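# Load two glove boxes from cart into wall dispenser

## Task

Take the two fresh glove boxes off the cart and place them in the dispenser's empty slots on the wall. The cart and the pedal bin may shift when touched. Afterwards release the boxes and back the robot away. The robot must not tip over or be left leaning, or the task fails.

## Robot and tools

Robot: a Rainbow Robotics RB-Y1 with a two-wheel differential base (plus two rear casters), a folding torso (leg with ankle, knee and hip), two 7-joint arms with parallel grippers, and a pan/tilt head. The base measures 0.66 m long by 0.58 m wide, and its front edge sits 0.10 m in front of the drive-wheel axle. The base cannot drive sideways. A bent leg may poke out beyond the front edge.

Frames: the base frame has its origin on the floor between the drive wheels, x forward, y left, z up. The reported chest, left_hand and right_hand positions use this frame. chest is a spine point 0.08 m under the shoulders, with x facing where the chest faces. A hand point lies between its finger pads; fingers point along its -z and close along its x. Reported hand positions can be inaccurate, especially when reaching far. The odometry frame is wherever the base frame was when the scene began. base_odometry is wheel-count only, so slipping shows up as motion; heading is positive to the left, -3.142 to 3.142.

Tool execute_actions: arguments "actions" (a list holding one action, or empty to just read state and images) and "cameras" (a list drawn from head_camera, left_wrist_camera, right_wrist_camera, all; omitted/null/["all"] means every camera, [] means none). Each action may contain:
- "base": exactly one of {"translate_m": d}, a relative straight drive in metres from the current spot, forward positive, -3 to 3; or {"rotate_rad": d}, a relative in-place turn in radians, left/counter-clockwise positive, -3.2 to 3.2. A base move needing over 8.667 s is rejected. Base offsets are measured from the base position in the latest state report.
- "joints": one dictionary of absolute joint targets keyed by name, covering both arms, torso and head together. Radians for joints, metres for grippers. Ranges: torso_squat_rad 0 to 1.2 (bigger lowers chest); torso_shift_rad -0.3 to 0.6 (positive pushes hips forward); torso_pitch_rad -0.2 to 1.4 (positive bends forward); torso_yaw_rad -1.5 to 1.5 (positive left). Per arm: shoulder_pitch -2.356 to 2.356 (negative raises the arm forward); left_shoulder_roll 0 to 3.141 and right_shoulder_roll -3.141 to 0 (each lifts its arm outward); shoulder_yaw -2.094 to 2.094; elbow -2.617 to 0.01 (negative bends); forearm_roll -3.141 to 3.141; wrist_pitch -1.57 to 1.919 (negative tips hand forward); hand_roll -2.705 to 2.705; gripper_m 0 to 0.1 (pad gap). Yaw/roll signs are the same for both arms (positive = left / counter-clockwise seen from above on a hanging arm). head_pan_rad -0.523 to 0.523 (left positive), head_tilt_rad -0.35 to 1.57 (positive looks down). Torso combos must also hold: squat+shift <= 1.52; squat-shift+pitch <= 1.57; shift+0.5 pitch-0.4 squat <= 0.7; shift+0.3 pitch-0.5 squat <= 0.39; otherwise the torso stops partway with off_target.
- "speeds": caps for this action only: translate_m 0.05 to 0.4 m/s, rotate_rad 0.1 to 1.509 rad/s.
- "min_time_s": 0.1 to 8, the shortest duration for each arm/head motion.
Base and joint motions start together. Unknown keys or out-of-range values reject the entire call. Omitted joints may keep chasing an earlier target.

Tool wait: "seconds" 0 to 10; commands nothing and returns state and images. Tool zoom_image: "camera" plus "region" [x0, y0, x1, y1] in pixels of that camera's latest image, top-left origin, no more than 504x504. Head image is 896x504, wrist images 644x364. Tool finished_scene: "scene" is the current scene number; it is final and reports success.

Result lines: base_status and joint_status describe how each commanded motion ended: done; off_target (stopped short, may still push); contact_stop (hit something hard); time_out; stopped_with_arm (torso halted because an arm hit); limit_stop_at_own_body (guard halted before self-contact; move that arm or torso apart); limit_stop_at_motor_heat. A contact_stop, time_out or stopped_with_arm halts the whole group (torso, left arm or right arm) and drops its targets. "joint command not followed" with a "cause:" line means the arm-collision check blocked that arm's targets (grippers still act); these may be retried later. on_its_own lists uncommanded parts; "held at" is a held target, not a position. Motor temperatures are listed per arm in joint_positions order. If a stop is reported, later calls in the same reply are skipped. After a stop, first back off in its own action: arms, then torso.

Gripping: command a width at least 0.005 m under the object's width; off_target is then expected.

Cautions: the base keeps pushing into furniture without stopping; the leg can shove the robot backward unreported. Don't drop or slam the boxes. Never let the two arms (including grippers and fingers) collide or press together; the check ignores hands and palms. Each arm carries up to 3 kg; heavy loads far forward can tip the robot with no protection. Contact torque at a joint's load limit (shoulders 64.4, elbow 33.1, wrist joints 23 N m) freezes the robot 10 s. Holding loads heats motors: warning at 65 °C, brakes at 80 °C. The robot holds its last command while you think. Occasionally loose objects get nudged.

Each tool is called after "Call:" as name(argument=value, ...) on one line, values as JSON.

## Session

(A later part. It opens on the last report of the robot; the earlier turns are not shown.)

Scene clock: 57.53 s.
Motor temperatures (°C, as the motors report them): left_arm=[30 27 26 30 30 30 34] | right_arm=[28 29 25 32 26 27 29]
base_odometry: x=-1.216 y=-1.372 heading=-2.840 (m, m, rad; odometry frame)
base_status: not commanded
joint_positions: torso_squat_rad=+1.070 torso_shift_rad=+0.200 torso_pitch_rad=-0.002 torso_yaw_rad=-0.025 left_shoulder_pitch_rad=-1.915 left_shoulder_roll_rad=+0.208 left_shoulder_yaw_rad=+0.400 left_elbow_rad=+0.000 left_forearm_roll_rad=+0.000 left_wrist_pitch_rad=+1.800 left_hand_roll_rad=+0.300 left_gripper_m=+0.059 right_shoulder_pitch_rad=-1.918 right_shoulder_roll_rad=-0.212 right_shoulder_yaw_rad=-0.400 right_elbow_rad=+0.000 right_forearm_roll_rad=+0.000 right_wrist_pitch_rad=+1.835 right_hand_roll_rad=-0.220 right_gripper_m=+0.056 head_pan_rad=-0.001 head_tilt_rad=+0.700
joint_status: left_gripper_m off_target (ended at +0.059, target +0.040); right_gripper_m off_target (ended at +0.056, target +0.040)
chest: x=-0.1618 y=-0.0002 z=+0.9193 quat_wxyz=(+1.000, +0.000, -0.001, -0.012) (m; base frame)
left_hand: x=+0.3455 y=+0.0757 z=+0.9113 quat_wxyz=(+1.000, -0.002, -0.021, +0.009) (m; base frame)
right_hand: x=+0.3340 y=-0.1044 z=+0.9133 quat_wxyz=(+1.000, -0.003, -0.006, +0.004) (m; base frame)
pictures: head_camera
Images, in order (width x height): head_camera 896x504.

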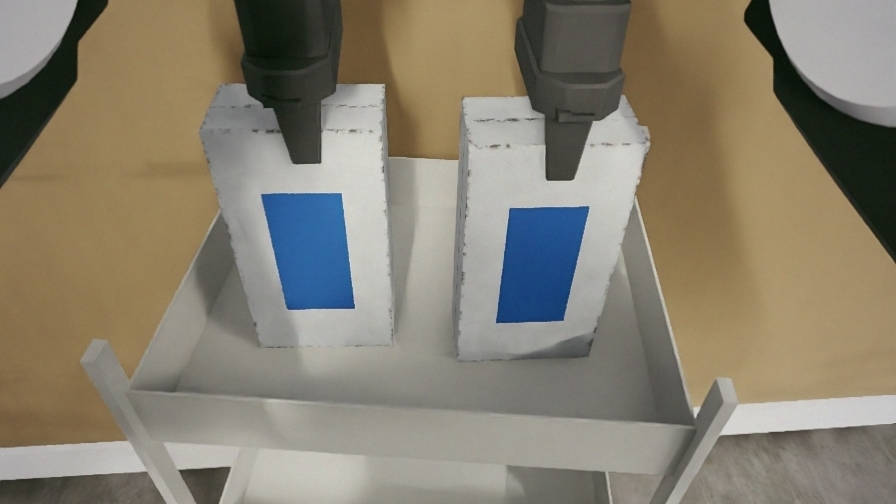

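Call:
execute_actions(actions=[{"joints":{"torso_squat_rad":0.75,"torso_shift_rad":0.13}}], cameras=[])

Call:
execute_actions(actions=[{"base":{"translate_m":-0.4},"joints":{"torso_squat_rad":0.4,"torso_shift_rad":0,"torso_yaw_rad":0,"left_shoulder_pitch_rad":-1.88,"left_shoulder_roll_rad":0.3,"left_shoulder_yaw_rad":0.375,"left_hand_roll_rad":0.2,"right_shoulder_pitch_rad":-1.9,"right_shoulder_roll_rad":-0.3,"right_shoulder_yaw_rad":-0.37,"right_hand_roll_rad":-0.12,"right_wrist_pitch_rad":1.83},"min_time_s":2}], cameras=[])

Call:
execute_actions(actions=[{"base":{"rotate_rad":2.86}}], cameras=["head_camera"])

Call:
execute_actions(actions=[{"base":{"translate_m":1.79}}], cameras=[])

Call:
execute_actions(actions=[{"base":{"rotate_rad":-1.29}}], cameras=["head_camera"])

Scene clock: 67.27 s.
Motor temperatures (°C, as the motors report them): left_arm=[30 27 26 30 30 30 34] | right_arm=[29 29 25 32 26 27 29]
base_odometry: x=-1.216 y=-1.372 heading=-2.840 (m, m, rad; odometry frame)
base_status: not commanded
joint_positions: torso_squat_rad=+0.750 torso_shift_rad=+0.130 torso_pitch_rad=-0.001 torso_yaw_rad=-0.025 left_shoulder_pitch_rad=-1.915 left_shoulder_roll_rad=+0.208 left_shoulder_yaw_rad=+0.400 left_elbow_rad=+0.000 left_forearm_roll_rad=+0.000 left_wrist_pitch_rad=+1.800 left_hand_roll_rad=+0.300 left_gripper_m=+0.059 right_shoulder_pitch_rad=-1.918 right_shoulder_roll_rad=-0.212 right_shoulder_yaw_rad=-0.400 right_elbow_rad=+0.000 right_forearm_roll_rad=+0.000 right_wrist_pitch_rad=+1.835 right_hand_roll_rad=-0.220 right_gripper_m=+0.056 head_pan_rad=-0.001 head_tilt_rad=+0.700
joint_status: all done
chest: x=-0.1619 y=-0.0003 z=+1.0978 quat_wxyz=(+1.000, +0.000, -0.001, -0.012) (m; base frame)
left_hand: x=+0.3453 y=+0.0756 z=+1.0893 quat_wxyz=(+1.000, -0.002, -0.021, +0.009) (m; base frame)
right_hand: x=+0.3337 y=-0.1045 z=+1.0912 quat_wxyz=(+1.000, -0.003, -0.006, +0.004) (m; base frame)
pictures: none
No camera images: the call's "cameras" was empty. Leave "cameras" out to get every camera's image.

Scene clock: 69.70 s.
Motor temperatures (°C, as the motors report them): left_arm=[30 27 26 30 30 30 34] | right_arm=[29 29 25 32 26 27 29]
base_odometry: x=-0.834 y=-1.253 heading=-2.842 (m, m, rad; odometry frame)
base_status: done
joint_positions: torso_squat_rad=+0.400 torso_shift_rad=+0.000 torso_pitch_rad=-0.001 torso_yaw_rad=+0.000 left_shoulder_pitch_rad=-1.880 left_shoulder_roll_rad=+0.300 left_shoulder_yaw_rad=+0.375 left_elbow_rad=+0.000 left_forearm_roll_rad=+0.000 left_wrist_pitch_rad=+1.800 left_hand_roll_rad=+0.200 left_gripper_m=+0.059 right_shoulder_pitch_rad=-1.900 right_shoulder_roll_rad=-0.300 right_shoulder_yaw_rad=-0.371 right_elbow_rad=+0.000 right_forearm_roll_rad=+0.000 right_wrist_pitch_rad=+1.830 right_hand_roll_rad=-0.120 right_gripper_m=+0.056 head_pan_rad=-0.001 head_tilt_rad=+0.700
joint_status: all done
chest: x=-0.2283 y=-0.0004 z=+1.2347 quat_wxyz=(+1.000, +0.000, -0.001, +0.000) (m; base frame)
left_hand: x=+0.2876 y=+0.1387 z=+1.2278 quat_wxyz=(+1.000, -0.002, -0.022, +0.022) (m; base frame)
right_hand: x=+0.2819 y=-0.1382 z=+1.2371 quat_wxyz=(+1.000, -0.003, -0.017, +0.021) (m; base frame)
pictures: none
No camera images: the call's "cameras" was empty. Leave "cameras" out to get every camera's image.

Scene clock: 74.80 s.
Motor temperatures (°C, as the motors report them): left_arm=[30 27 26 30 30 30 34] | right_arm=[29 29 25 32 26 27 29]
base_odometry: x=-0.834 y=-1.253 heading=+0.018 (m, m, rad; odometry frame)
base_status: done
joint_positions: torso_squat_rad=+0.400 torso_shift_rad=+0.000 torso_pitch_rad=-0.001 torso_yaw_rad=+0.000 left_shoulder_pitch_rad=-1.880 left_shoulder_roll_rad=+0.300 left_shoulder_yaw_rad=+0.375 left_elbow_rad=+0.000 left_forearm_roll_rad=+0.000 left_wrist_pitch_rad=+1.800 left_hand_roll_rad=+0.200 left_gripper_m=+0.059 right_shoulder_pitch_rad=-1.900 right_shoulder_roll_rad=-0.300 right_shoulder_yaw_rad=-0.370 right_elbow_rad=+0.000 right_forearm_roll_rad=+0.000 right_wrist_pitch_rad=+1.830 right_hand_roll_rad=-0.120 right_gripper_m=+0.056 head_pan_rad=-0.001 head_tilt_rad=+0.700
joint_status: not commanded
chest: x=-0.2283 y=-0.0004 z=+1.2347 quat_wxyz=(+1.000, +0.000, -0.001, +0.000) (m; base frame)
left_hand: x=+0.2876 y=+0.1388 z=+1.2278 quat_wxyz=(+1.000, -0.002, -0.022, +0.022) (m; base frame)
right_hand: x=+0.2819 y=-0.1383 z=+1.2371 quat_wxyz=(+1.000, -0.003, -0.017, +0.021) (m; base frame)
pictures: head_camera
Images, in order (width x height): head_camera 896x504.

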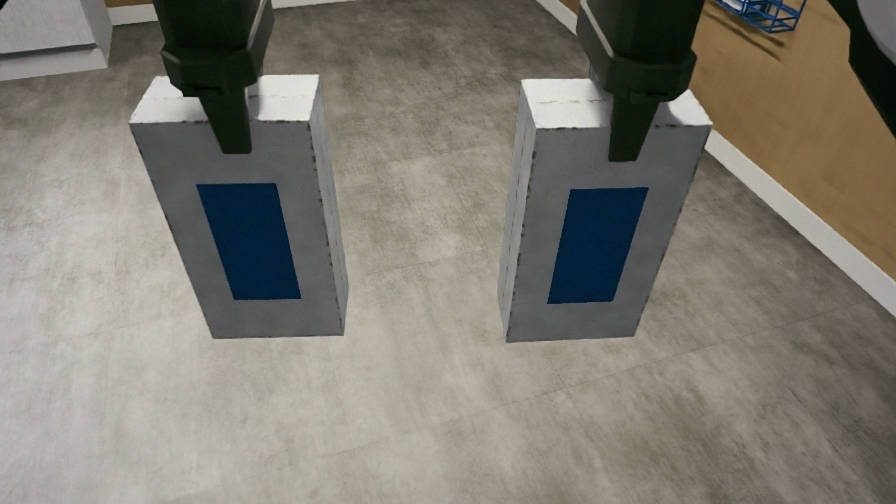

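Scene clock: 80.63 s.
Motor temperatures (°C, as the motors report them): left_arm=[30 28 26 30 30 30 34] | right_arm=[29 29 25 32 26 27 29]
base_odometry: x=+0.956 y=-1.220 heading=+0.019 (m, m, rad; odometry frame)
base_status: done
joint_positions: torso_squat_rad=+0.400 torso_shift_rad=+0.000 torso_pitch_rad=-0.001 torso_yaw_rad=+0.000 left_shoulder_pitch_rad=-1.880 left_shoulder_roll_rad=+0.300 left_shoulder_yaw_rad=+0.375 left_elbow_rad=+0.000 left_forearm_roll_rad=+0.000 left_wrist_pitch_rad=+1.800 left_hand_roll_rad=+0.200 left_gripper_m=+0.059 right_shoulder_pitch_rad=-1.900 right_shoulder_roll_rad=-0.300 right_shoulder_yaw_rad=-0.370 right_elbow_rad=+0.000 right_forearm_roll_rad=+0.000 right_wrist_pitch_rad=+1.830 right_hand_roll_rad=-0.120 right_gripper_m=+0.056 head_pan_rad=-0.001 head_tilt_rad=+0.700
joint_status: not commanded
chest: x=-0.2282 y=-0.0004 z=+1.2347 quat_wxyz=(+1.000, +0.000, -0.001, +0.000) (m; base frame)
left_hand: x=+0.2877 y=+0.1388 z=+1.2277 quat_wxyz=(+1.000, -0.002, -0.022, +0.022) (m; base frame)
right_hand: x=+0.2821 y=-0.1384 z=+1.2369 quat_wxyz=(+1.000, -0.003, -0.016, +0.021) (m; base frame)
pictures: none
No camera images: the call's "cameras" was empty. Leave "cameras" out to get every camera's image.

Scene clock: 84.17 s.
Motor temperatures (°C, as the motors report them): left_arm=[31 28 26 31 30 30 34] | right_arm=[29 29 25 32 26 27 29]
base_odometry: x=+0.956 y=-1.220 heading=-1.271 (m, m, rad; odometry frame)
base_status: done
joint_positions: torso_squat_rad=+0.400 torso_shift_rad=+0.000 torso_pitch_rad=-0.001 torso_yaw_rad=+0.000 left_shoulder_pitch_rad=-1.880 left_shoulder_roll_rad=+0.300 left_shoulder_yaw_rad=+0.375 left_elbow_rad=+0.000 left_forearm_roll_rad=+0.000 left_wrist_pitch_rad=+1.800 left_hand_roll_rad=+0.200 left_gripper_m=+0.059 right_shoulder_pitch_rad=-1.900 right_shoulder_roll_rad=-0.300 right_shoulder_yaw_rad=-0.370 right_elbow_rad=+0.000 right_forearm_roll_rad=+0.000 right_wrist_pitch_rad=+1.830 right_hand_roll_rad=-0.120 right_gripper_m=+0.056 head_pan_rad=-0.001 head_tilt_rad=+0.700
joint_status: not commanded
chest: x=-0.2283 y=-0.0004 z=+1.2347 quat_wxyz=(+1.000, +0.000, -0.001, +0.000) (m; base frame)
left_hand: x=+0.2877 y=+0.1388 z=+1.2277 quat_wxyz=(+1.000, -0.002, -0.022, +0.022) (m; base frame)
right_hand: x=+0.2820 y=-0.1383 z=+1.2370 quat_wxyz=(+1.000, -0.003, -0.016, +0.021) (m; base frame)
pictures: head_camera
Images, in order (width x height): head_camera 896x504.

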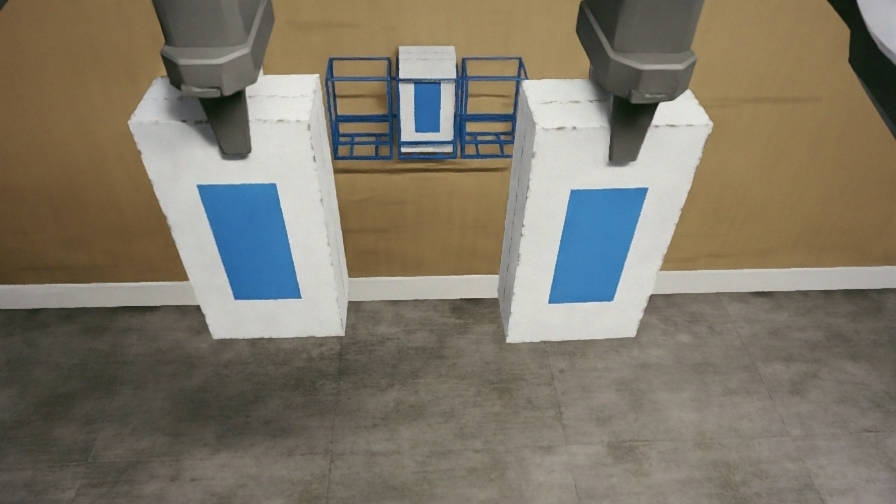

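Call:
execute_actions(actions=[{"base":{"translate_m":0.73},"joints":{"head_tilt_rad":0.95,"torso_squat_rad":0.55}}], cameras=["head_camera"])

Scene clock: 89.27 s.
Motor temperatures (°C, as the motors report them): left_arm=[31 28 26 31 30 30 34] | right_arm=[29 29 25 32 26 27 29]
base_odometry: x=+1.171 y=-1.918 heading=-1.272 (m, m, rad; odometry frame)
base_status: done
joint_positions: torso_squat_rad=+0.550 torso_shift_rad=+0.000 torso_pitch_rad=-0.001 torso_yaw_rad=+0.000 left_shoulder_pitch_rad=-1.880 left_shoulder_roll_rad=+0.300 left_shoulder_yaw_rad=+0.375 left_elbow_rad=+0.000 left_forearm_roll_rad=+0.000 left_wrist_pitch_rad=+1.800 left_hand_roll_rad=+0.200 left_gripper_m=+0.059 right_shoulder_pitch_rad=-1.899 right_shoulder_roll_rad=-0.300 right_shoulder_yaw_rad=-0.370 right_elbow_rad=+0.000 right_forearm_roll_rad=+0.000 right_wrist_pitch_rad=+1.830 right_hand_roll_rad=-0.120 right_gripper_m=+0.056 head_pan_rad=-0.001 head_tilt_rad=+0.950
joint_status: all done
chest: x=-0.2282 y=-0.0004 z=+1.1867 quat_wxyz=(+1.000, +0.000, -0.001, +0.000) (m; base frame)
left_hand: x=+0.2877 y=+0.1388 z=+1.1797 quat_wxyz=(+1.000, -0.002, -0.022, +0.022) (m; base frame)
right_hand: x=+0.2820 y=-0.1383 z=+1.1890 quat_wxyz=(+1.000, -0.003, -0.016, +0.021) (m; base frame)
pictures: head_camera
Images, in order (width x height): head_camera 896x504.

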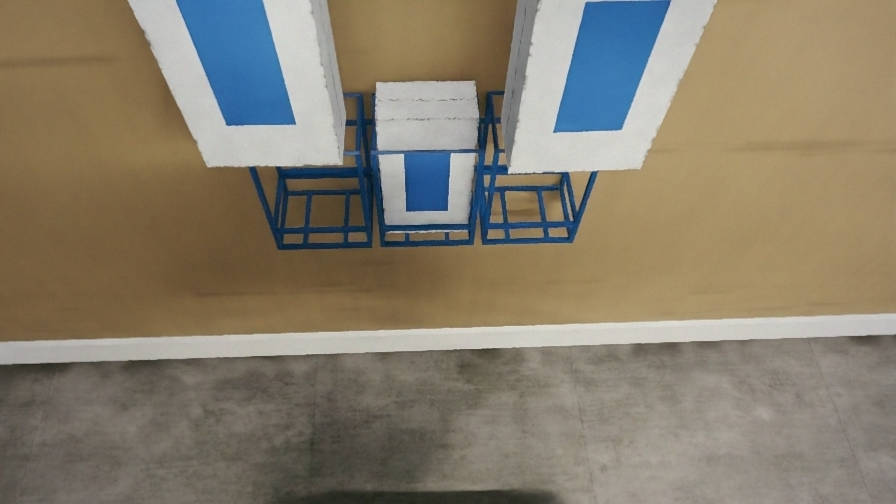

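Call:
execute_actions(actions=[{"base":{"translate_m":0.11},"joints":{"torso_squat_rad":0.62}}])

Scene clock: 102.37 s.
Motor temperatures (°C, as the motors report them): left_arm=[31 28 26 31 30 30 34] | right_arm=[29 29 25 32 26 27 29]
base_odometry: x=+1.203 y=-2.023 heading=-1.273 (m, m, rad; odometry frame)
base_status: done
joint_positions: torso_squat_rad=+0.620 torso_shift_rad=+0.000 torso_pitch_rad=-0.001 torso_yaw_rad=+0.000 left_shoulder_pitch_rad=-1.880 left_shoulder_roll_rad=+0.300 left_shoulder_yaw_rad=+0.375 left_elbow_rad=+0.000 left_forearm_roll_rad=+0.000 left_wrist_pitch_rad=+1.800 left_hand_roll_rad=+0.200 left_gripper_m=+0.059 right_shoulder_pitch_rad=-1.899 right_shoulder_roll_rad=-0.300 right_shoulder_yaw_rad=-0.370 right_elbow_rad=+0.000 right_forearm_roll_rad=+0.000 right_wrist_pitch_rad=+1.830 right_hand_roll_rad=-0.120 right_gripper_m=+0.056 head_pan_rad=-0.001 head_tilt_rad=+0.950
joint_status: all done
chest: x=-0.2282 y=-0.0004 z=+1.1597 quat_wxyz=(+1.000, +0.000, -0.001, +0.000) (m; base frame)
left_hand: x=+0.2877 y=+0.1389 z=+1.1526 quat_wxyz=(+1.000, -0.002, -0.022, +0.022) (m; base frame)
right_hand: x=+0.2820 y=-0.1383 z=+1.1618 quat_wxyz=(+1.000, -0.003, -0.016, +0.021) (m; base frame)
pictures: head_camera, left_wrist_camera, right_wrist_camera
Images, in order (width x height): head_camera 896x504, left_wrist_camera 644x364, right_wrist_camera 644x364.

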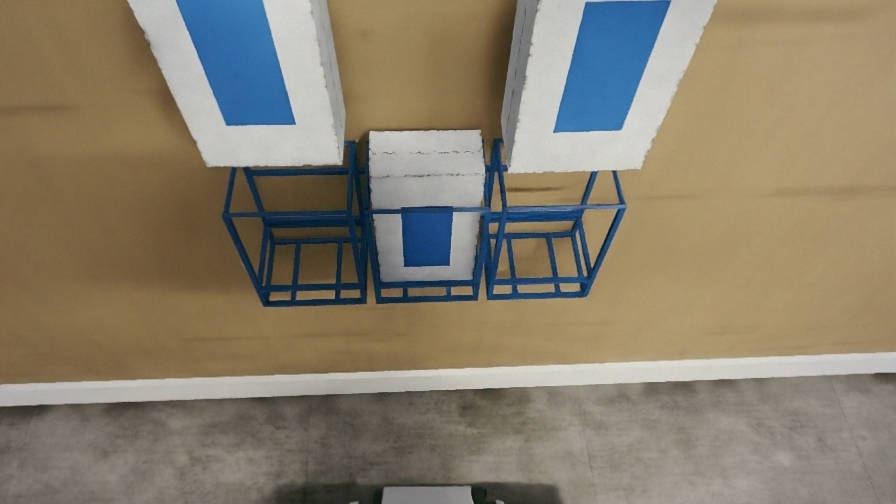

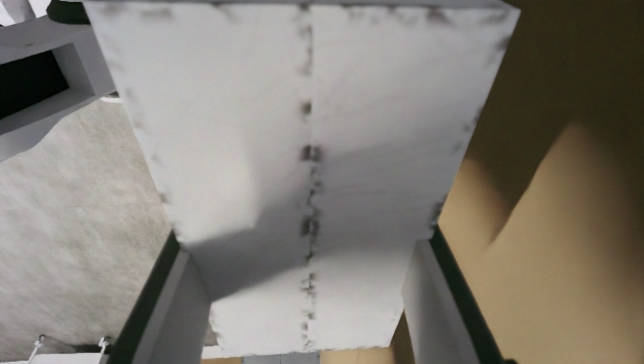

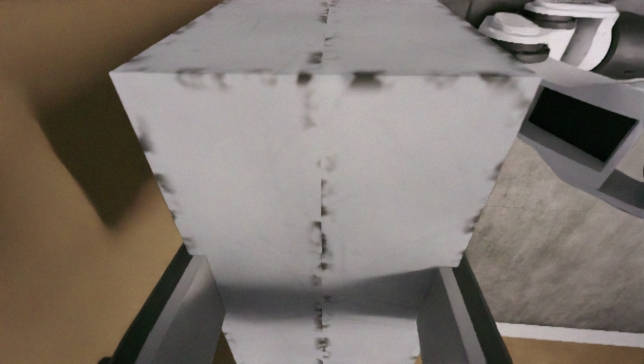

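Call:
execute_actions(actions=[{"base":{"translate_m":0.012},"joints":{"torso_squat_rad":0.73,"right_wrist_pitch_rad":1.812}}], cameras=["head_camera"])

Call:
zoom_image(camera="head_camera", region=[175,70,675,300])

Scene clock: 106.27 s.
Motor temperatures (°C, as the motors report them): left_arm=[31 28 26 31 30 30 34] | right_arm=[29 29 25 32 26 27 29]
base_odometry: x=+1.207 y=-2.035 heading=-1.273 (m, m, rad; odometry frame)
base_status: done
joint_positions: torso_squat_rad=+0.730 torso_shift_rad=+0.000 torso_pitch_rad=-0.001 torso_yaw_rad=+0.000 left_shoulder_pitch_rad=-1.880 left_shoulder_roll_rad=+0.300 left_shoulder_yaw_rad=+0.375 left_elbow_rad=+0.000 left_forearm_roll_rad=+0.000 left_wrist_pitch_rad=+1.800 left_hand_roll_rad=+0.200 left_gripper_m=+0.059 right_shoulder_pitch_rad=-1.899 right_shoulder_roll_rad=-0.300 right_shoulder_yaw_rad=-0.370 right_elbow_rad=+0.000 right_forearm_roll_rad=+0.000 right_wrist_pitch_rad=+1.812 right_hand_roll_rad=-0.120 right_gripper_m=+0.056 head_pan_rad=-0.001 head_tilt_rad=+0.950
joint_status: all done
chest: x=-0.2283 y=-0.0003 z=+1.1116 quat_wxyz=(+1.000, +0.000, -0.001, +0.000) (m; base frame)
left_hand: x=+0.2876 y=+0.1389 z=+1.1046 quat_wxyz=(+1.000, -0.002, -0.022, +0.022) (m; base frame)
right_hand: x=+0.2860 y=-0.1376 z=+1.1140 quat_wxyz=(+0.999, -0.002, -0.025, +0.021) (m; base frame)
pictures: head_camera
Images, in order (width x height): head_camera 896x504.

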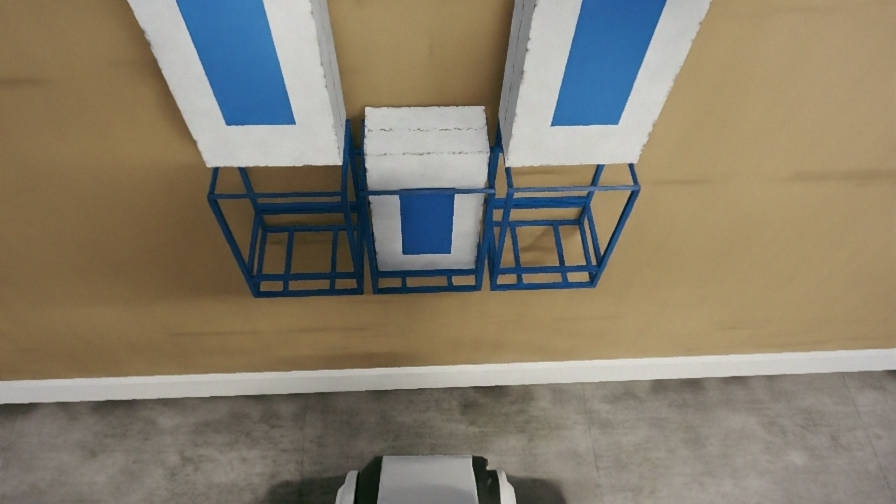

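Region (175, 70, 675, 300) of head_camera's 896x504 image, scaled by 1.008, with more detail than that image has; it fills the top 232 rows of this view, and the rest is white.

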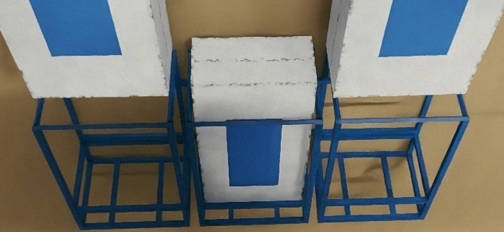

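Call:
execute_actions(actions=[{"base":{"translate_m":0.008},"joints":{"torso_squat_rad":0.77,"right_shoulder_roll_rad":-0.312,"left_hand_roll_rad":0.22}}], cameras=["head_camera"])

Call:
zoom_image(camera="head_camera", region=[180,90,430,220])

Call:
zoom_image(camera="head_camera", region=[430,90,680,220])

Scene clock: 110.57 s.
Motor temperatures (°C, as the motors report them): left_arm=[31 28 26 31 30 30 34] | right_arm=[29 29 25 32 26 27 29]
base_odometry: x=+1.209 y=-2.042 heading=-1.274 (m, m, rad; odometry frame)
base_status: done
joint_positions: torso_squat_rad=+0.770 torso_shift_rad=+0.000 torso_pitch_rad=-0.001 torso_yaw_rad=+0.000 left_shoulder_pitch_rad=-1.879 left_shoulder_roll_rad=+0.300 left_shoulder_yaw_rad=+0.375 left_elbow_rad=+0.000 left_forearm_roll_rad=+0.000 left_wrist_pitch_rad=+1.800 left_hand_roll_rad=+0.220 left_gripper_m=+0.059 right_shoulder_pitch_rad=-1.899 right_shoulder_roll_rad=-0.312 right_shoulder_yaw_rad=-0.370 right_elbow_rad=+0.000 right_forearm_roll_rad=+0.000 right_wrist_pitch_rad=+1.812 right_hand_roll_rad=-0.120 right_gripper_m=+0.056 head_pan_rad=-0.001 head_tilt_rad=+0.950
joint_status: all done
chest: x=-0.2283 y=-0.0004 z=+1.0925 quat_wxyz=(+1.000, +0.000, -0.001, +0.000) (m; base frame)
left_hand: x=+0.2877 y=+0.1390 z=+1.0854 quat_wxyz=(+0.999, -0.003, -0.022, +0.032) (m; base frame)
right_hand: x=+0.2872 y=-0.1428 z=+1.0972 quat_wxyz=(+1.000, +0.000, -0.027, +0.015) (m; base frame)
pictures: head_camera
Images, in order (width x height): head_camera 896x504.

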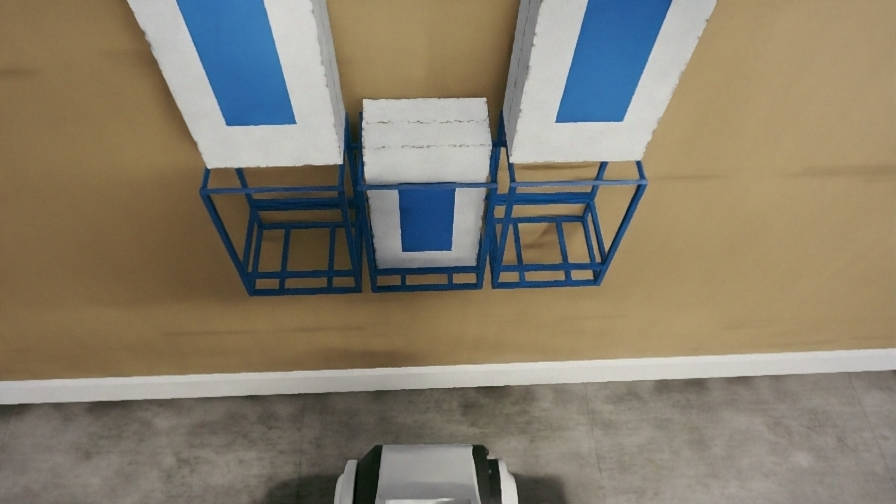

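Region (180, 90, 430, 220) of head_camera's 896x504 image, scaled by 2.016, with more detail than that image has; it fills the top 262 rows of this view, and the rest is white.

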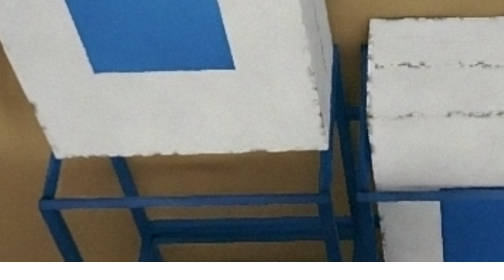

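Region (430, 90, 680, 220) of head_camera's 896x504 image, scaled by 2.016, with more detail than that image has; it fills the top 262 rows of this view, and the rest is white.

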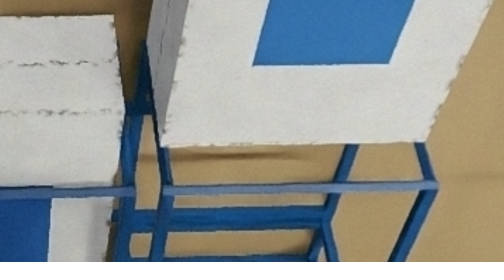

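Call:
execute_actions(actions=[{"base":{"translate_m":0.007},"joints":{"torso_squat_rad":0.81,"right_shoulder_roll_rad":-0.325,"right_shoulder_pitch_rad":-1.892,"right_hand_roll_rad":-0.10,"left_shoulder_roll_rad":0.309,"left_hand_roll_rad":0.21}}], cameras=["head_camera"])

Call:
zoom_image(camera="head_camera", region=[180,90,430,220])

Call:
zoom_image(camera="head_camera", region=[430,90,680,220])

Scene clock: 114.63 s.
Motor temperatures (°C, as the motors report them): left_arm=[31 28 26 31 30 30 34] | right_arm=[29 29 25 33 26 27 29]
base_odometry: x=+1.211 y=-2.049 heading=-1.274 (m, m, rad; odometry frame)
base_status: done
joint_positions: torso_squat_rad=+0.810 torso_shift_rad=+0.000 torso_pitch_rad=-0.001 torso_yaw_rad=+0.000 left_shoulder_pitch_rad=-1.880 left_shoulder_roll_rad=+0.309 left_shoulder_yaw_rad=+0.375 left_elbow_rad=+0.000 left_forearm_roll_rad=+0.000 left_wrist_pitch_rad=+1.800 left_hand_roll_rad=+0.210 left_gripper_m=+0.059 right_shoulder_pitch_rad=-1.891 right_shoulder_roll_rad=-0.325 right_shoulder_yaw_rad=-0.370 right_elbow_rad=+0.000 right_forearm_roll_rad=+0.000 right_wrist_pitch_rad=+1.812 right_hand_roll_rad=-0.100 right_gripper_m=+0.056 head_pan_rad=-0.001 head_tilt_rad=+0.950
joint_status: all done
chest: x=-0.2283 y=-0.0003 z=+1.0726 quat_wxyz=(+1.000, +0.000, -0.001, +0.000) (m; base frame)
left_hand: x=+0.2885 y=+0.1429 z=+1.0673 quat_wxyz=(+0.999, -0.004, -0.023, +0.031) (m; base frame)
right_hand: x=+0.2880 y=-0.1499 z=+1.0760 quat_wxyz=(+1.000, +0.002, -0.026, +0.018) (m; base frame)
pictures: head_camera
Images, in order (width x height): head_camera 896x504.

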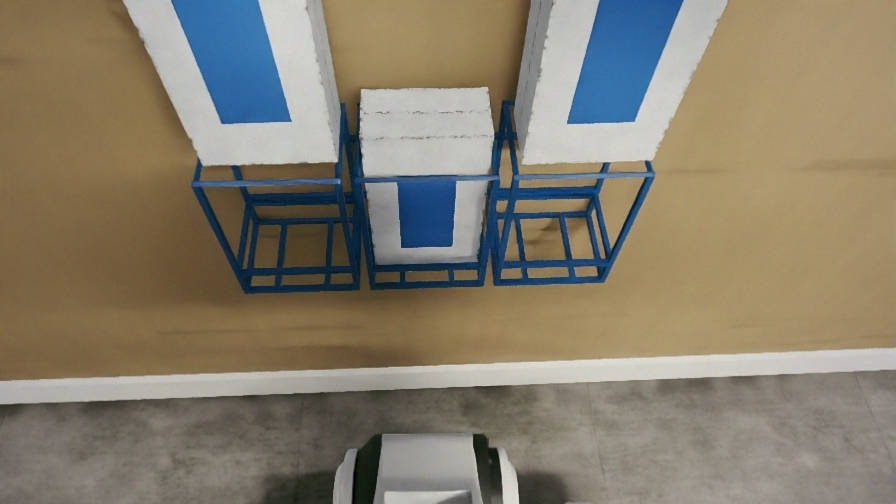

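Region (180, 90, 430, 220) of head_camera's 896x504 image, scaled by 2.016, with more detail than that image has; it fills the top 262 rows of this view, and the rest is white.

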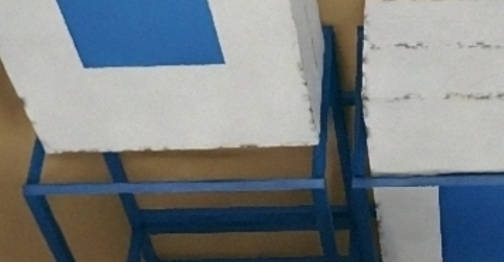

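Region (430, 90, 680, 220) of head_camera's 896x504 image, scaled by 2.016, with more detail than that image has; it fills the top 262 rows of this view, and the rest is white.

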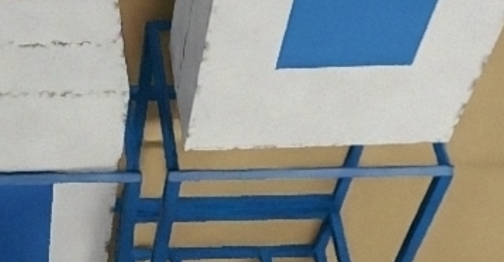

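Call:
execute_actions(actions=[{"joints":{"torso_squat_rad":0.83,"right_wrist_pitch_rad":1.80,"left_shoulder_roll_rad":0.314,"left_shoulder_pitch_rad":-1.878}}], cameras=["head_camera"])

Call:
zoom_image(camera="head_camera", region=[180,90,430,220])

Call:
zoom_image(camera="head_camera", region=[430,90,680,220])

Scene clock: 117.93 s.
Motor temperatures (°C, as the motors report them): left_arm=[31 28 26 31 30 30 34] | right_arm=[29 29 25 33 26 27 29]
base_odometry: x=+1.211 y=-2.049 heading=-1.274 (m, m, rad; odometry frame)
base_status: not commanded
joint_positions: torso_squat_rad=+0.830 torso_shift_rad=+0.000 torso_pitch_rad=-0.001 torso_yaw_rad=+0.000 left_shoulder_pitch_rad=-1.878 left_shoulder_roll_rad=+0.314 left_shoulder_yaw_rad=+0.375 left_elbow_rad=+0.000 left_forearm_roll_rad=+0.000 left_wrist_pitch_rad=+1.800 left_hand_roll_rad=+0.210 left_gripper_m=+0.059 right_shoulder_pitch_rad=-1.891 right_shoulder_roll_rad=-0.325 right_shoulder_yaw_rad=-0.370 right_elbow_rad=+0.000 right_forearm_roll_rad=+0.000 right_wrist_pitch_rad=+1.800 right_hand_roll_rad=-0.100 right_gripper_m=+0.056 head_pan_rad=-0.001 head_tilt_rad=+0.950
joint_status: all done
chest: x=-0.2283 y=-0.0003 z=+1.0624 quat_wxyz=(+1.000, +0.000, -0.001, +0.000) (m; base frame)
left_hand: x=+0.2889 y=+0.1454 z=+1.0571 quat_wxyz=(+0.999, -0.004, -0.023, +0.034) (m; base frame)
right_hand: x=+0.2907 y=-0.1495 z=+1.0659 quat_wxyz=(+0.999, +0.002, -0.032, +0.018) (m; base frame)
pictures: head_camera
Images, in order (width x height): head_camera 896x504.

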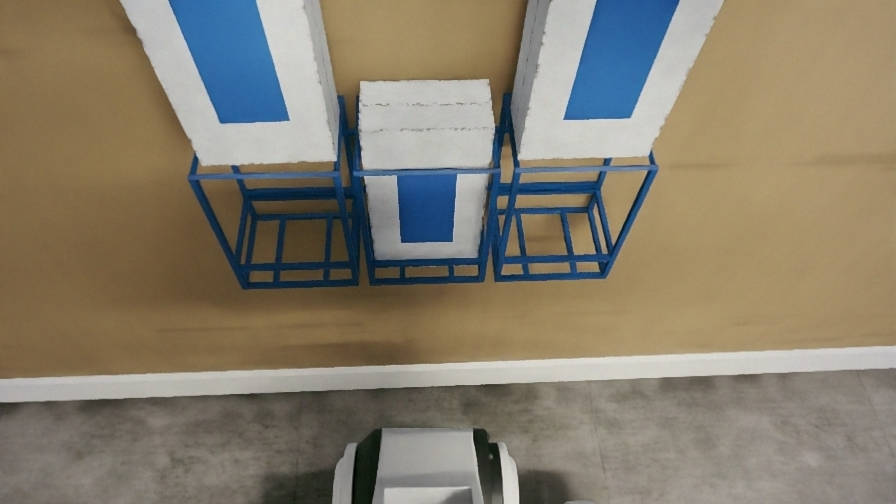

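Region (180, 90, 430, 220) of head_camera's 896x504 image, scaled by 2.016, with more detail than that image has; it fills the top 262 rows of this view, and the rest is white.

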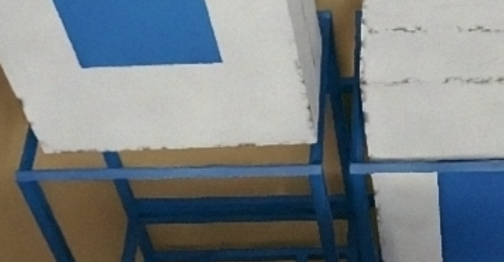

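Region (430, 90, 680, 220) of head_camera's 896x504 image, scaled by 2.016, with more detail than that image has; it fills the top 262 rows of this view, and the rest is white.

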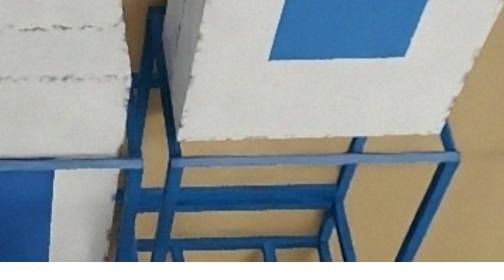

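Call:
execute_actions(actions=[{"joints":{"right_shoulder_roll_rad":-0.333,"right_hand_roll_rad":-0.092,"left_shoulder_roll_rad":0.322,"left_hand_roll_rad":0.195}}], cameras=[])

Call:
execute_actions(actions=[{"joints":{"torso_squat_rad":0.87}}], cameras=["head_camera"])

Call:
zoom_image(camera="head_camera", region=[170,70,430,220])

Call:
zoom_image(camera="head_camera", region=[430,70,690,220])

Scene clock: 121.10 s.
Motor temperatures (°C, as the motors report them): left_arm=[31 28 26 31 30 30 34] | right_arm=[29 29 25 33 26 27 29]
base_odometry: x=+1.211 y=-2.049 heading=-1.274 (m, m, rad; odometry frame)
base_status: not commanded
joint_positions: torso_squat_rad=+0.830 torso_shift_rad=+0.000 torso_pitch_rad=-0.001 torso_yaw_rad=+0.000 left_shoulder_pitch_rad=-1.878 left_shoulder_roll_rad=+0.322 left_shoulder_yaw_rad=+0.375 left_elbow_rad=+0.000 left_forearm_roll_rad=+0.000 left_wrist_pitch_rad=+1.800 left_hand_roll_rad=+0.195 left_gripper_m=+0.059 right_shoulder_pitch_rad=-1.891 right_shoulder_roll_rad=-0.333 right_shoulder_yaw_rad=-0.370 right_elbow_rad=+0.000 right_forearm_roll_rad=+0.000 right_wrist_pitch_rad=+1.800 right_hand_roll_rad=-0.092 right_gripper_m=+0.056 head_pan_rad=-0.001 head_tilt_rad=+0.950
joint_status: all done
chest: x=-0.2283 y=-0.0003 z=+1.0624 quat_wxyz=(+1.000, +0.000, -0.001, +0.000) (m; base frame)
left_hand: x=+0.2896 y=+0.1489 z=+1.0586 quat_wxyz=(+0.999, -0.005, -0.024, +0.030) (m; base frame)
right_hand: x=+0.2914 y=-0.1530 z=+1.0674 quat_wxyz=(+0.999, +0.003, -0.033, +0.018) (m; base frame)
pictures: none
No camera images: the call's "cameras" was empty. Leave "cameras" out to get every camera's image.

Scene clock: 121.90 s.
Motor temperatures (°C, as the motors report them): left_arm=[31 28 26 31 30 30 34] | right_arm=[29 29 25 33 26 27 29]
base_odometry: x=+1.211 y=-2.049 heading=-1.274 (m, m, rad; odometry frame)
base_status: not commanded
joint_positions: torso_squat_rad=+0.870 torso_shift_rad=+0.000 torso_pitch_rad=-0.001 torso_yaw_rad=+0.000 left_shoulder_pitch_rad=-1.878 left_shoulder_roll_rad=+0.322 left_shoulder_yaw_rad=+0.375 left_elbow_rad=+0.000 left_forearm_roll_rad=+0.000 left_wrist_pitch_rad=+1.800 left_hand_roll_rad=+0.195 left_gripper_m=+0.059 right_shoulder_pitch_rad=-1.891 right_shoulder_roll_rad=-0.333 right_shoulder_yaw_rad=-0.370 right_elbow_rad=+0.000 right_forearm_roll_rad=+0.000 right_wrist_pitch_rad=+1.800 right_hand_roll_rad=-0.092 right_gripper_m=+0.056 head_pan_rad=-0.001 head_tilt_rad=+0.950
joint_status: all done
chest: x=-0.2283 y=-0.0003 z=+1.0413 quat_wxyz=(+1.000, +0.000, -0.001, +0.000) (m; base frame)
left_hand: x=+0.2896 y=+0.1489 z=+1.0376 quat_wxyz=(+0.999, -0.005, -0.024, +0.030) (m; base frame)
right_hand: x=+0.2914 y=-0.1530 z=+1.0464 quat_wxyz=(+0.999, +0.003, -0.033, +0.018) (m; base frame)
pictures: head_camera
Images, in order (width x height): head_camera 896x504.

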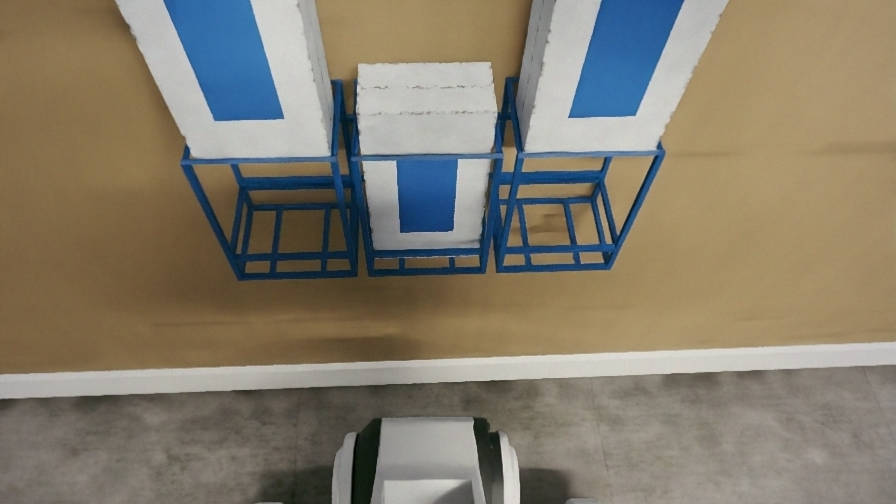

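Region (170, 70, 430, 220) of head_camera's 896x504 image, scaled by 1.938, with more detail than that image has; it fills the top 291 rows of this view, and the rest is white.

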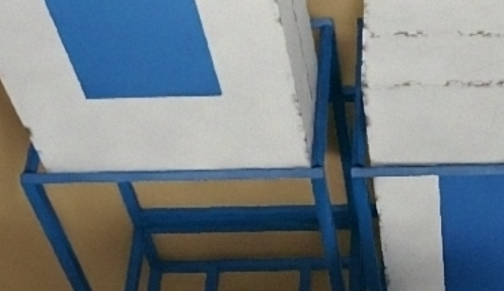

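Region (430, 70, 690, 220) of head_camera's 896x504 image, scaled by 1.938, with more detail than that image has; it fills the top 291 rows of this view, and the rest is white.

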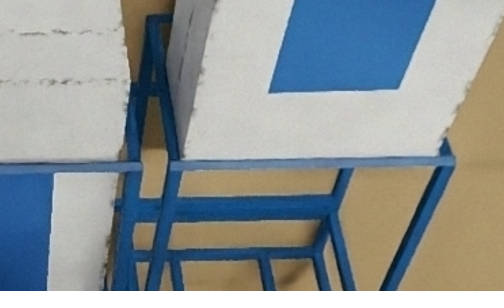

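Call:
execute_actions(actions=[{"joints":{"torso_squat_rad":0.92,"head_tilt_rad":0.8}}], cameras=["head_camera"])

Scene clock: 124.03 s.
Motor temperatures (°C, as the motors report them): left_arm=[31 28 26 31 30 30 34] | right_arm=[30 29 25 33 26 27 29]
base_odometry: x=+1.211 y=-2.049 heading=-1.274 (m, m, rad; odometry frame)
base_status: not commanded
joint_positions: torso_squat_rad=+0.920 torso_shift_rad=+0.000 torso_pitch_rad=-0.001 torso_yaw_rad=+0.000 left_shoulder_pitch_rad=-1.878 left_shoulder_roll_rad=+0.322 left_shoulder_yaw_rad=+0.375 left_elbow_rad=+0.000 left_forearm_roll_rad=+0.000 left_wrist_pitch_rad=+1.800 left_hand_roll_rad=+0.195 left_gripper_m=+0.059 right_shoulder_pitch_rad=-1.891 right_shoulder_roll_rad=-0.333 right_shoulder_yaw_rad=-0.370 right_elbow_rad=+0.000 right_forearm_roll_rad=+0.000 right_wrist_pitch_rad=+1.800 right_hand_roll_rad=-0.092 right_gripper_m=+0.056 head_pan_rad=-0.001 head_tilt_rad=+0.800
joint_status: all done
chest: x=-0.2283 y=-0.0003 z=+1.0140 quat_wxyz=(+1.000, +0.000, -0.001, +0.000) (m; base frame)
left_hand: x=+0.2896 y=+0.1489 z=+1.0103 quat_wxyz=(+0.999, -0.005, -0.024, +0.030) (m; base frame)
right_hand: x=+0.2914 y=-0.1530 z=+1.0191 quat_wxyz=(+0.999, +0.003, -0.033, +0.018) (m; base frame)
pictures: head_camera
Images, in order (width x height): head_camera 896x504.

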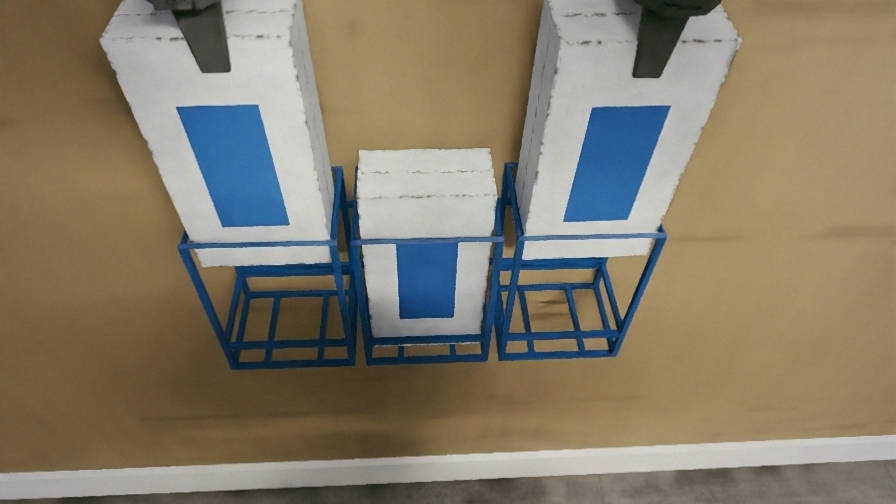

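Both are in.

Call:
execute_actions(actions=[{"joints":{"torso_squat_rad":1.12,"head_tilt_rad":0.65,"right_wrist_pitch_rad":1.812,"left_wrist_pitch_rad":1.81},"min_time_s":1}], cameras=["head_camera"])

Scene clock: 126.87 s.
Motor temperatures (°C, as the motors report them): left_arm=[31 28 26 31 30 30 34] | right_arm=[30 29 25 33 26 27 29]
base_odometry: x=+1.211 y=-2.049 heading=-1.274 (m, m, rad; odometry frame)
base_status: not commanded
joint_positions: torso_squat_rad=+1.120 torso_shift_rad=+0.000 torso_pitch_rad=-0.001 torso_yaw_rad=+0.000 left_shoulder_pitch_rad=-1.878 left_shoulder_roll_rad=+0.322 left_shoulder_yaw_rad=+0.375 left_elbow_rad=+0.000 left_forearm_roll_rad=+0.000 left_wrist_pitch_rad=+1.810 left_hand_roll_rad=+0.195 left_gripper_m=+0.059 right_shoulder_pitch_rad=-1.892 right_shoulder_roll_rad=-0.333 right_shoulder_yaw_rad=-0.370 right_elbow_rad=-0.001 right_forearm_roll_rad=+0.000 right_wrist_pitch_rad=+1.811 right_hand_roll_rad=-0.092 right_gripper_m=+0.056 head_pan_rad=-0.001 head_tilt_rad=+0.650
joint_status: all done
chest: x=-0.2283 y=-0.0002 z=+0.8949 quat_wxyz=(+1.000, +0.000, -0.001, +0.000) (m; base frame)
left_hand: x=+0.2874 y=+0.1493 z=+0.8910 quat_wxyz=(+0.999, -0.005, -0.019, +0.030) (m; base frame)
right_hand: x=+0.2894 y=-0.1533 z=+0.9008 quat_wxyz=(+0.999, +0.003, -0.029, +0.018) (m; base frame)
pictures: head_camera
Images, in order (width x height): head_camera 896x504.

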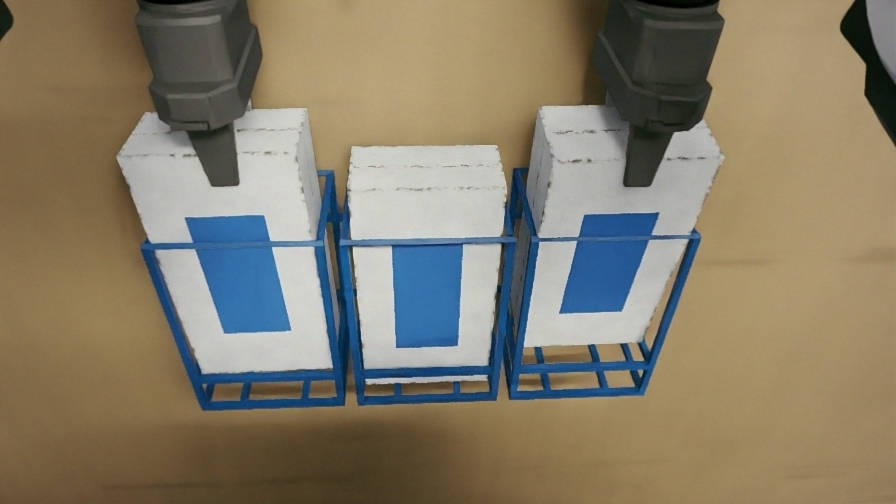

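Call:
execute_actions(actions=[{"joints":{"torso_squat_rad":1.15,"right_wrist_pitch_rad":1.835,"right_shoulder_pitch_rad":-1.885}}], cameras=["head_camera"])

Scene clock: 129.27 s.
Motor temperatures (°C, as the motors report them): left_arm=[31 28 26 31 30 30 34] | right_arm=[29 29 25 33 26 27 29]
base_odometry: x=+1.211 y=-2.049 heading=-1.274 (m, m, rad; odometry frame)
base_status: not commanded
joint_positions: torso_squat_rad=+1.150 torso_shift_rad=+0.000 torso_pitch_rad=-0.002 torso_yaw_rad=+0.000 left_shoulder_pitch_rad=-1.878 left_shoulder_roll_rad=+0.322 left_shoulder_yaw_rad=+0.375 left_elbow_rad=+0.000 left_forearm_roll_rad=+0.000 left_wrist_pitch_rad=+1.810 left_hand_roll_rad=+0.195 left_gripper_m=+0.059 right_shoulder_pitch_rad=-1.891 right_shoulder_roll_rad=-0.335 right_shoulder_yaw_rad=-0.370 right_elbow_rad=-0.004 right_forearm_roll_rad=+0.000 right_wrist_pitch_rad=+1.834 right_hand_roll_rad=-0.092 right_gripper_m=+0.056 head_pan_rad=-0.001 head_tilt_rad=+0.650
joint_status: all done
chest: x=-0.2288 y=-0.0001 z=+0.8759 quat_wxyz=(+1.000, +0.000, -0.001, +0.000) (m; base frame)
left_hand: x=+0.2869 y=+0.1494 z=+0.8726 quat_wxyz=(+0.999, -0.005, -0.020, +0.030) (m; base frame)
right_hand: x=+0.2842 y=-0.1550 z=+0.8824 quat_wxyz=(+1.000, +0.002, -0.019, +0.017) (m; base frame)
pictures: head_camera
Images, in order (width x height): head_camera 896x504.

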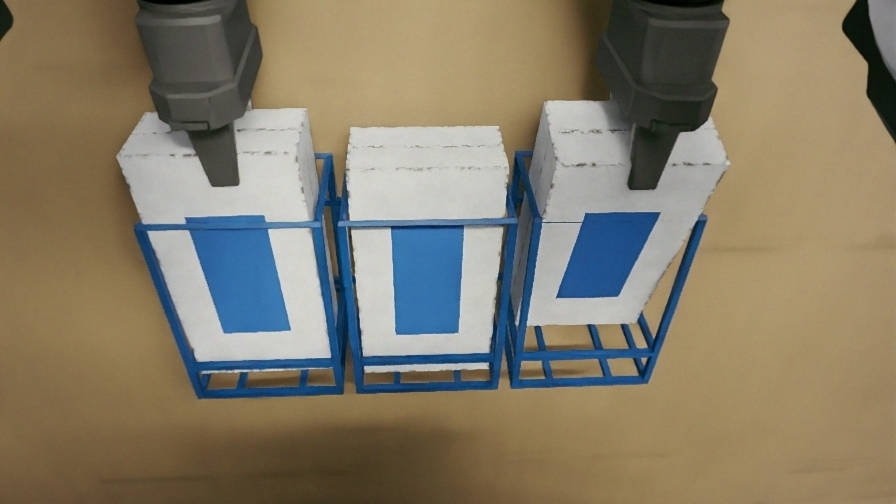

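Call:
execute_actions(actions=[{"joints":{"left_shoulder_pitch_rad":-1.862,"left_wrist_pitch_rad":1.795,"right_shoulder_pitch_rad":-1.93,"right_wrist_pitch_rad":1.84}}], cameras=[])

Call:
execute_actions(actions=[{"joints":{"left_gripper_m":0.078}}], cameras=[])

Call:
execute_actions(actions=[{"joints":{"left_shoulder_pitch_rad":-2.0,"left_wrist_pitch_rad":1.91,"right_shoulder_pitch_rad":-1.95,"right_wrist_pitch_rad":1.86},"min_time_s":1}])

Scene clock: 134.33 s.
Motor temperatures (°C, as the motors report them): left_arm=[31 28 26 31 30 30 34] | right_arm=[29 29 25 32 26 28 29]
base_odometry: x=+1.211 y=-2.049 heading=-1.274 (m, m, rad; odometry frame)
base_status: not commanded
joint_positions: torso_squat_rad=+1.150 torso_shift_rad=+0.000 torso_pitch_rad=-0.001 torso_yaw_rad=+0.000 left_shoulder_pitch_rad=-1.862 left_shoulder_roll_rad=+0.321 left_shoulder_yaw_rad=+0.375 left_elbow_rad=+0.000 left_forearm_roll_rad=+0.000 left_wrist_pitch_rad=+1.795 left_hand_roll_rad=+0.195 left_gripper_m=+0.059 right_shoulder_pitch_rad=-1.930 right_shoulder_roll_rad=-0.334 right_shoulder_yaw_rad=-0.370 right_elbow_rad=+0.000 right_forearm_roll_rad=+0.000 right_wrist_pitch_rad=+1.840 right_hand_roll_rad=-0.092 right_gripper_m=+0.056 head_pan_rad=-0.001 head_tilt_rad=+0.650
joint_status: all done
chest: x=-0.2283 y=-0.0002 z=+0.8759 quat_wxyz=(+1.000, +0.000, -0.001, +0.000) (m; base frame)
left_hand: x=+0.2899 y=+0.1514 z=+0.8645 quat_wxyz=(+0.999, -0.006, -0.019, +0.032) (m; base frame)
right_hand: x=+0.2841 y=-0.1479 z=+0.8994 quat_wxyz=(+0.999, +0.001, -0.032, +0.024) (m; base frame)
pictures: none
No camera images: the call's "cameras" was empty. Leave "cameras" out to get every camera's image.

Scene clock: 135.20 s.
Motor temperatures (°C, as the motors report them): left_arm=[31 28 26 31 30 30 34] | right_arm=[29 29 25 32 26 28 29]
base_odometry: x=+1.211 y=-2.049 heading=-1.274 (m, m, rad; odometry frame)
base_status: not commanded
joint_positions: torso_squat_rad=+1.150 torso_shift_rad=+0.000 torso_pitch_rad=-0.001 torso_yaw_rad=+0.000 left_shoulder_pitch_rad=-1.862 left_shoulder_roll_rad=+0.322 left_shoulder_yaw_rad=+0.375 left_elbow_rad=+0.000 left_forearm_roll_rad=+0.000 left_wrist_pitch_rad=+1.795 left_hand_roll_rad=+0.195 left_gripper_m=+0.078 right_shoulder_pitch_rad=-1.930 right_shoulder_roll_rad=-0.334 right_shoulder_yaw_rad=-0.370 right_elbow_rad=+0.000 right_forearm_roll_rad=+0.000 right_wrist_pitch_rad=+1.840 right_hand_roll_rad=-0.092 right_gripper_m=+0.056 head_pan_rad=-0.001 head_tilt_rad=+0.650
joint_status: all done
chest: x=-0.2283 y=-0.0002 z=+0.8759 quat_wxyz=(+1.000, +0.000, -0.001, +0.000) (m; base frame)
left_hand: x=+0.2899 y=+0.1516 z=+0.8646 quat_wxyz=(+0.999, -0.006, -0.019, +0.033) (m; base frame)
right_hand: x=+0.2841 y=-0.1479 z=+0.8994 quat_wxyz=(+0.999, +0.001, -0.032, +0.024) (m; base frame)
pictures: none
No camera images: the call's "cameras" was empty. Leave "cameras" out to get every camera's image.

Scene clock: 136.50 s.
Motor temperatures (°C, as the motors report them): left_arm=[31 28 26 31 30 30 34] | right_arm=[29 29 25 32 26 28 29]
base_odometry: x=+1.211 y=-2.049 heading=-1.274 (m, m, rad; odometry frame)
base_status: not commanded
joint_positions: torso_squat_rad=+1.150 torso_shift_rad=+0.000 torso_pitch_rad=-0.001 torso_yaw_rad=+0.000 left_shoulder_pitch_rad=-2.000 left_shoulder_roll_rad=+0.322 left_shoulder_yaw_rad=+0.375 left_elbow_rad=+0.000 left_forearm_roll_rad=+0.000 left_wrist_pitch_rad=+1.910 left_hand_roll_rad=+0.195 left_gripper_m=+0.078 right_shoulder_pitch_rad=-1.949 right_shoulder_roll_rad=-0.334 right_shoulder_yaw_rad=-0.370 right_elbow_rad=+0.000 right_forearm_roll_rad=+0.000 right_wrist_pitch_rad=+1.859 right_hand_roll_rad=-0.092 right_gripper_m=+0.056 head_pan_rad=-0.001 head_tilt_rad=+0.650
joint_status: all done
chest: x=-0.2283 y=-0.0002 z=+0.8759 quat_wxyz=(+1.000, +0.000, -0.001, +0.000) (m; base frame)
left_hand: x=+0.2677 y=+0.1317 z=+0.9291 quat_wxyz=(+1.000, +0.003, -0.028, +0.009) (m; base frame)
right_hand: x=+0.2801 y=-0.1453 z=+0.9080 quat_wxyz=(+0.999, +0.000, -0.031, +0.028) (m; base frame)
pictures: head_camera, left_wrist_camera, right_wrist_camera
Images, in order (width x height): head_camera 896x504, left_wrist_camera 644x364, right_wrist_camera 644x364.

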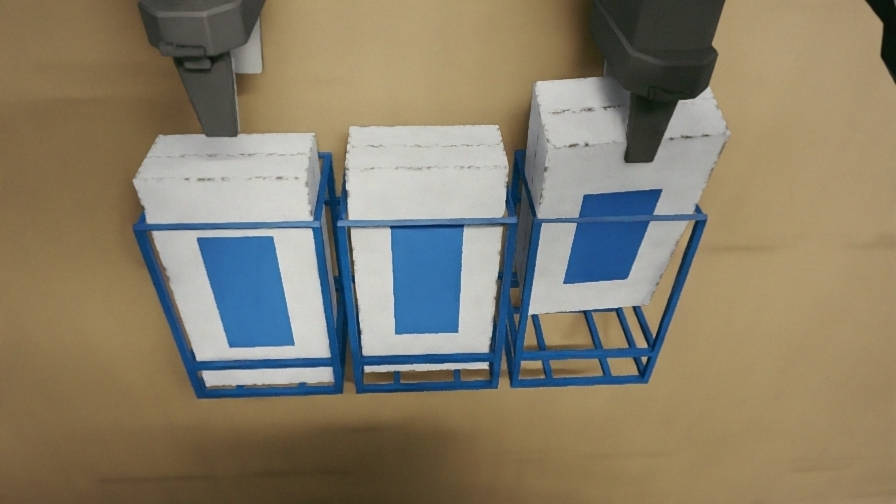

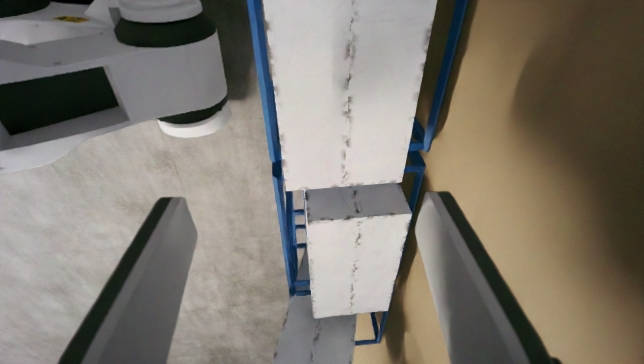

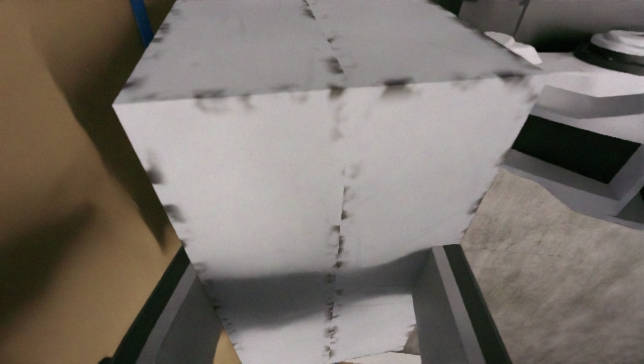

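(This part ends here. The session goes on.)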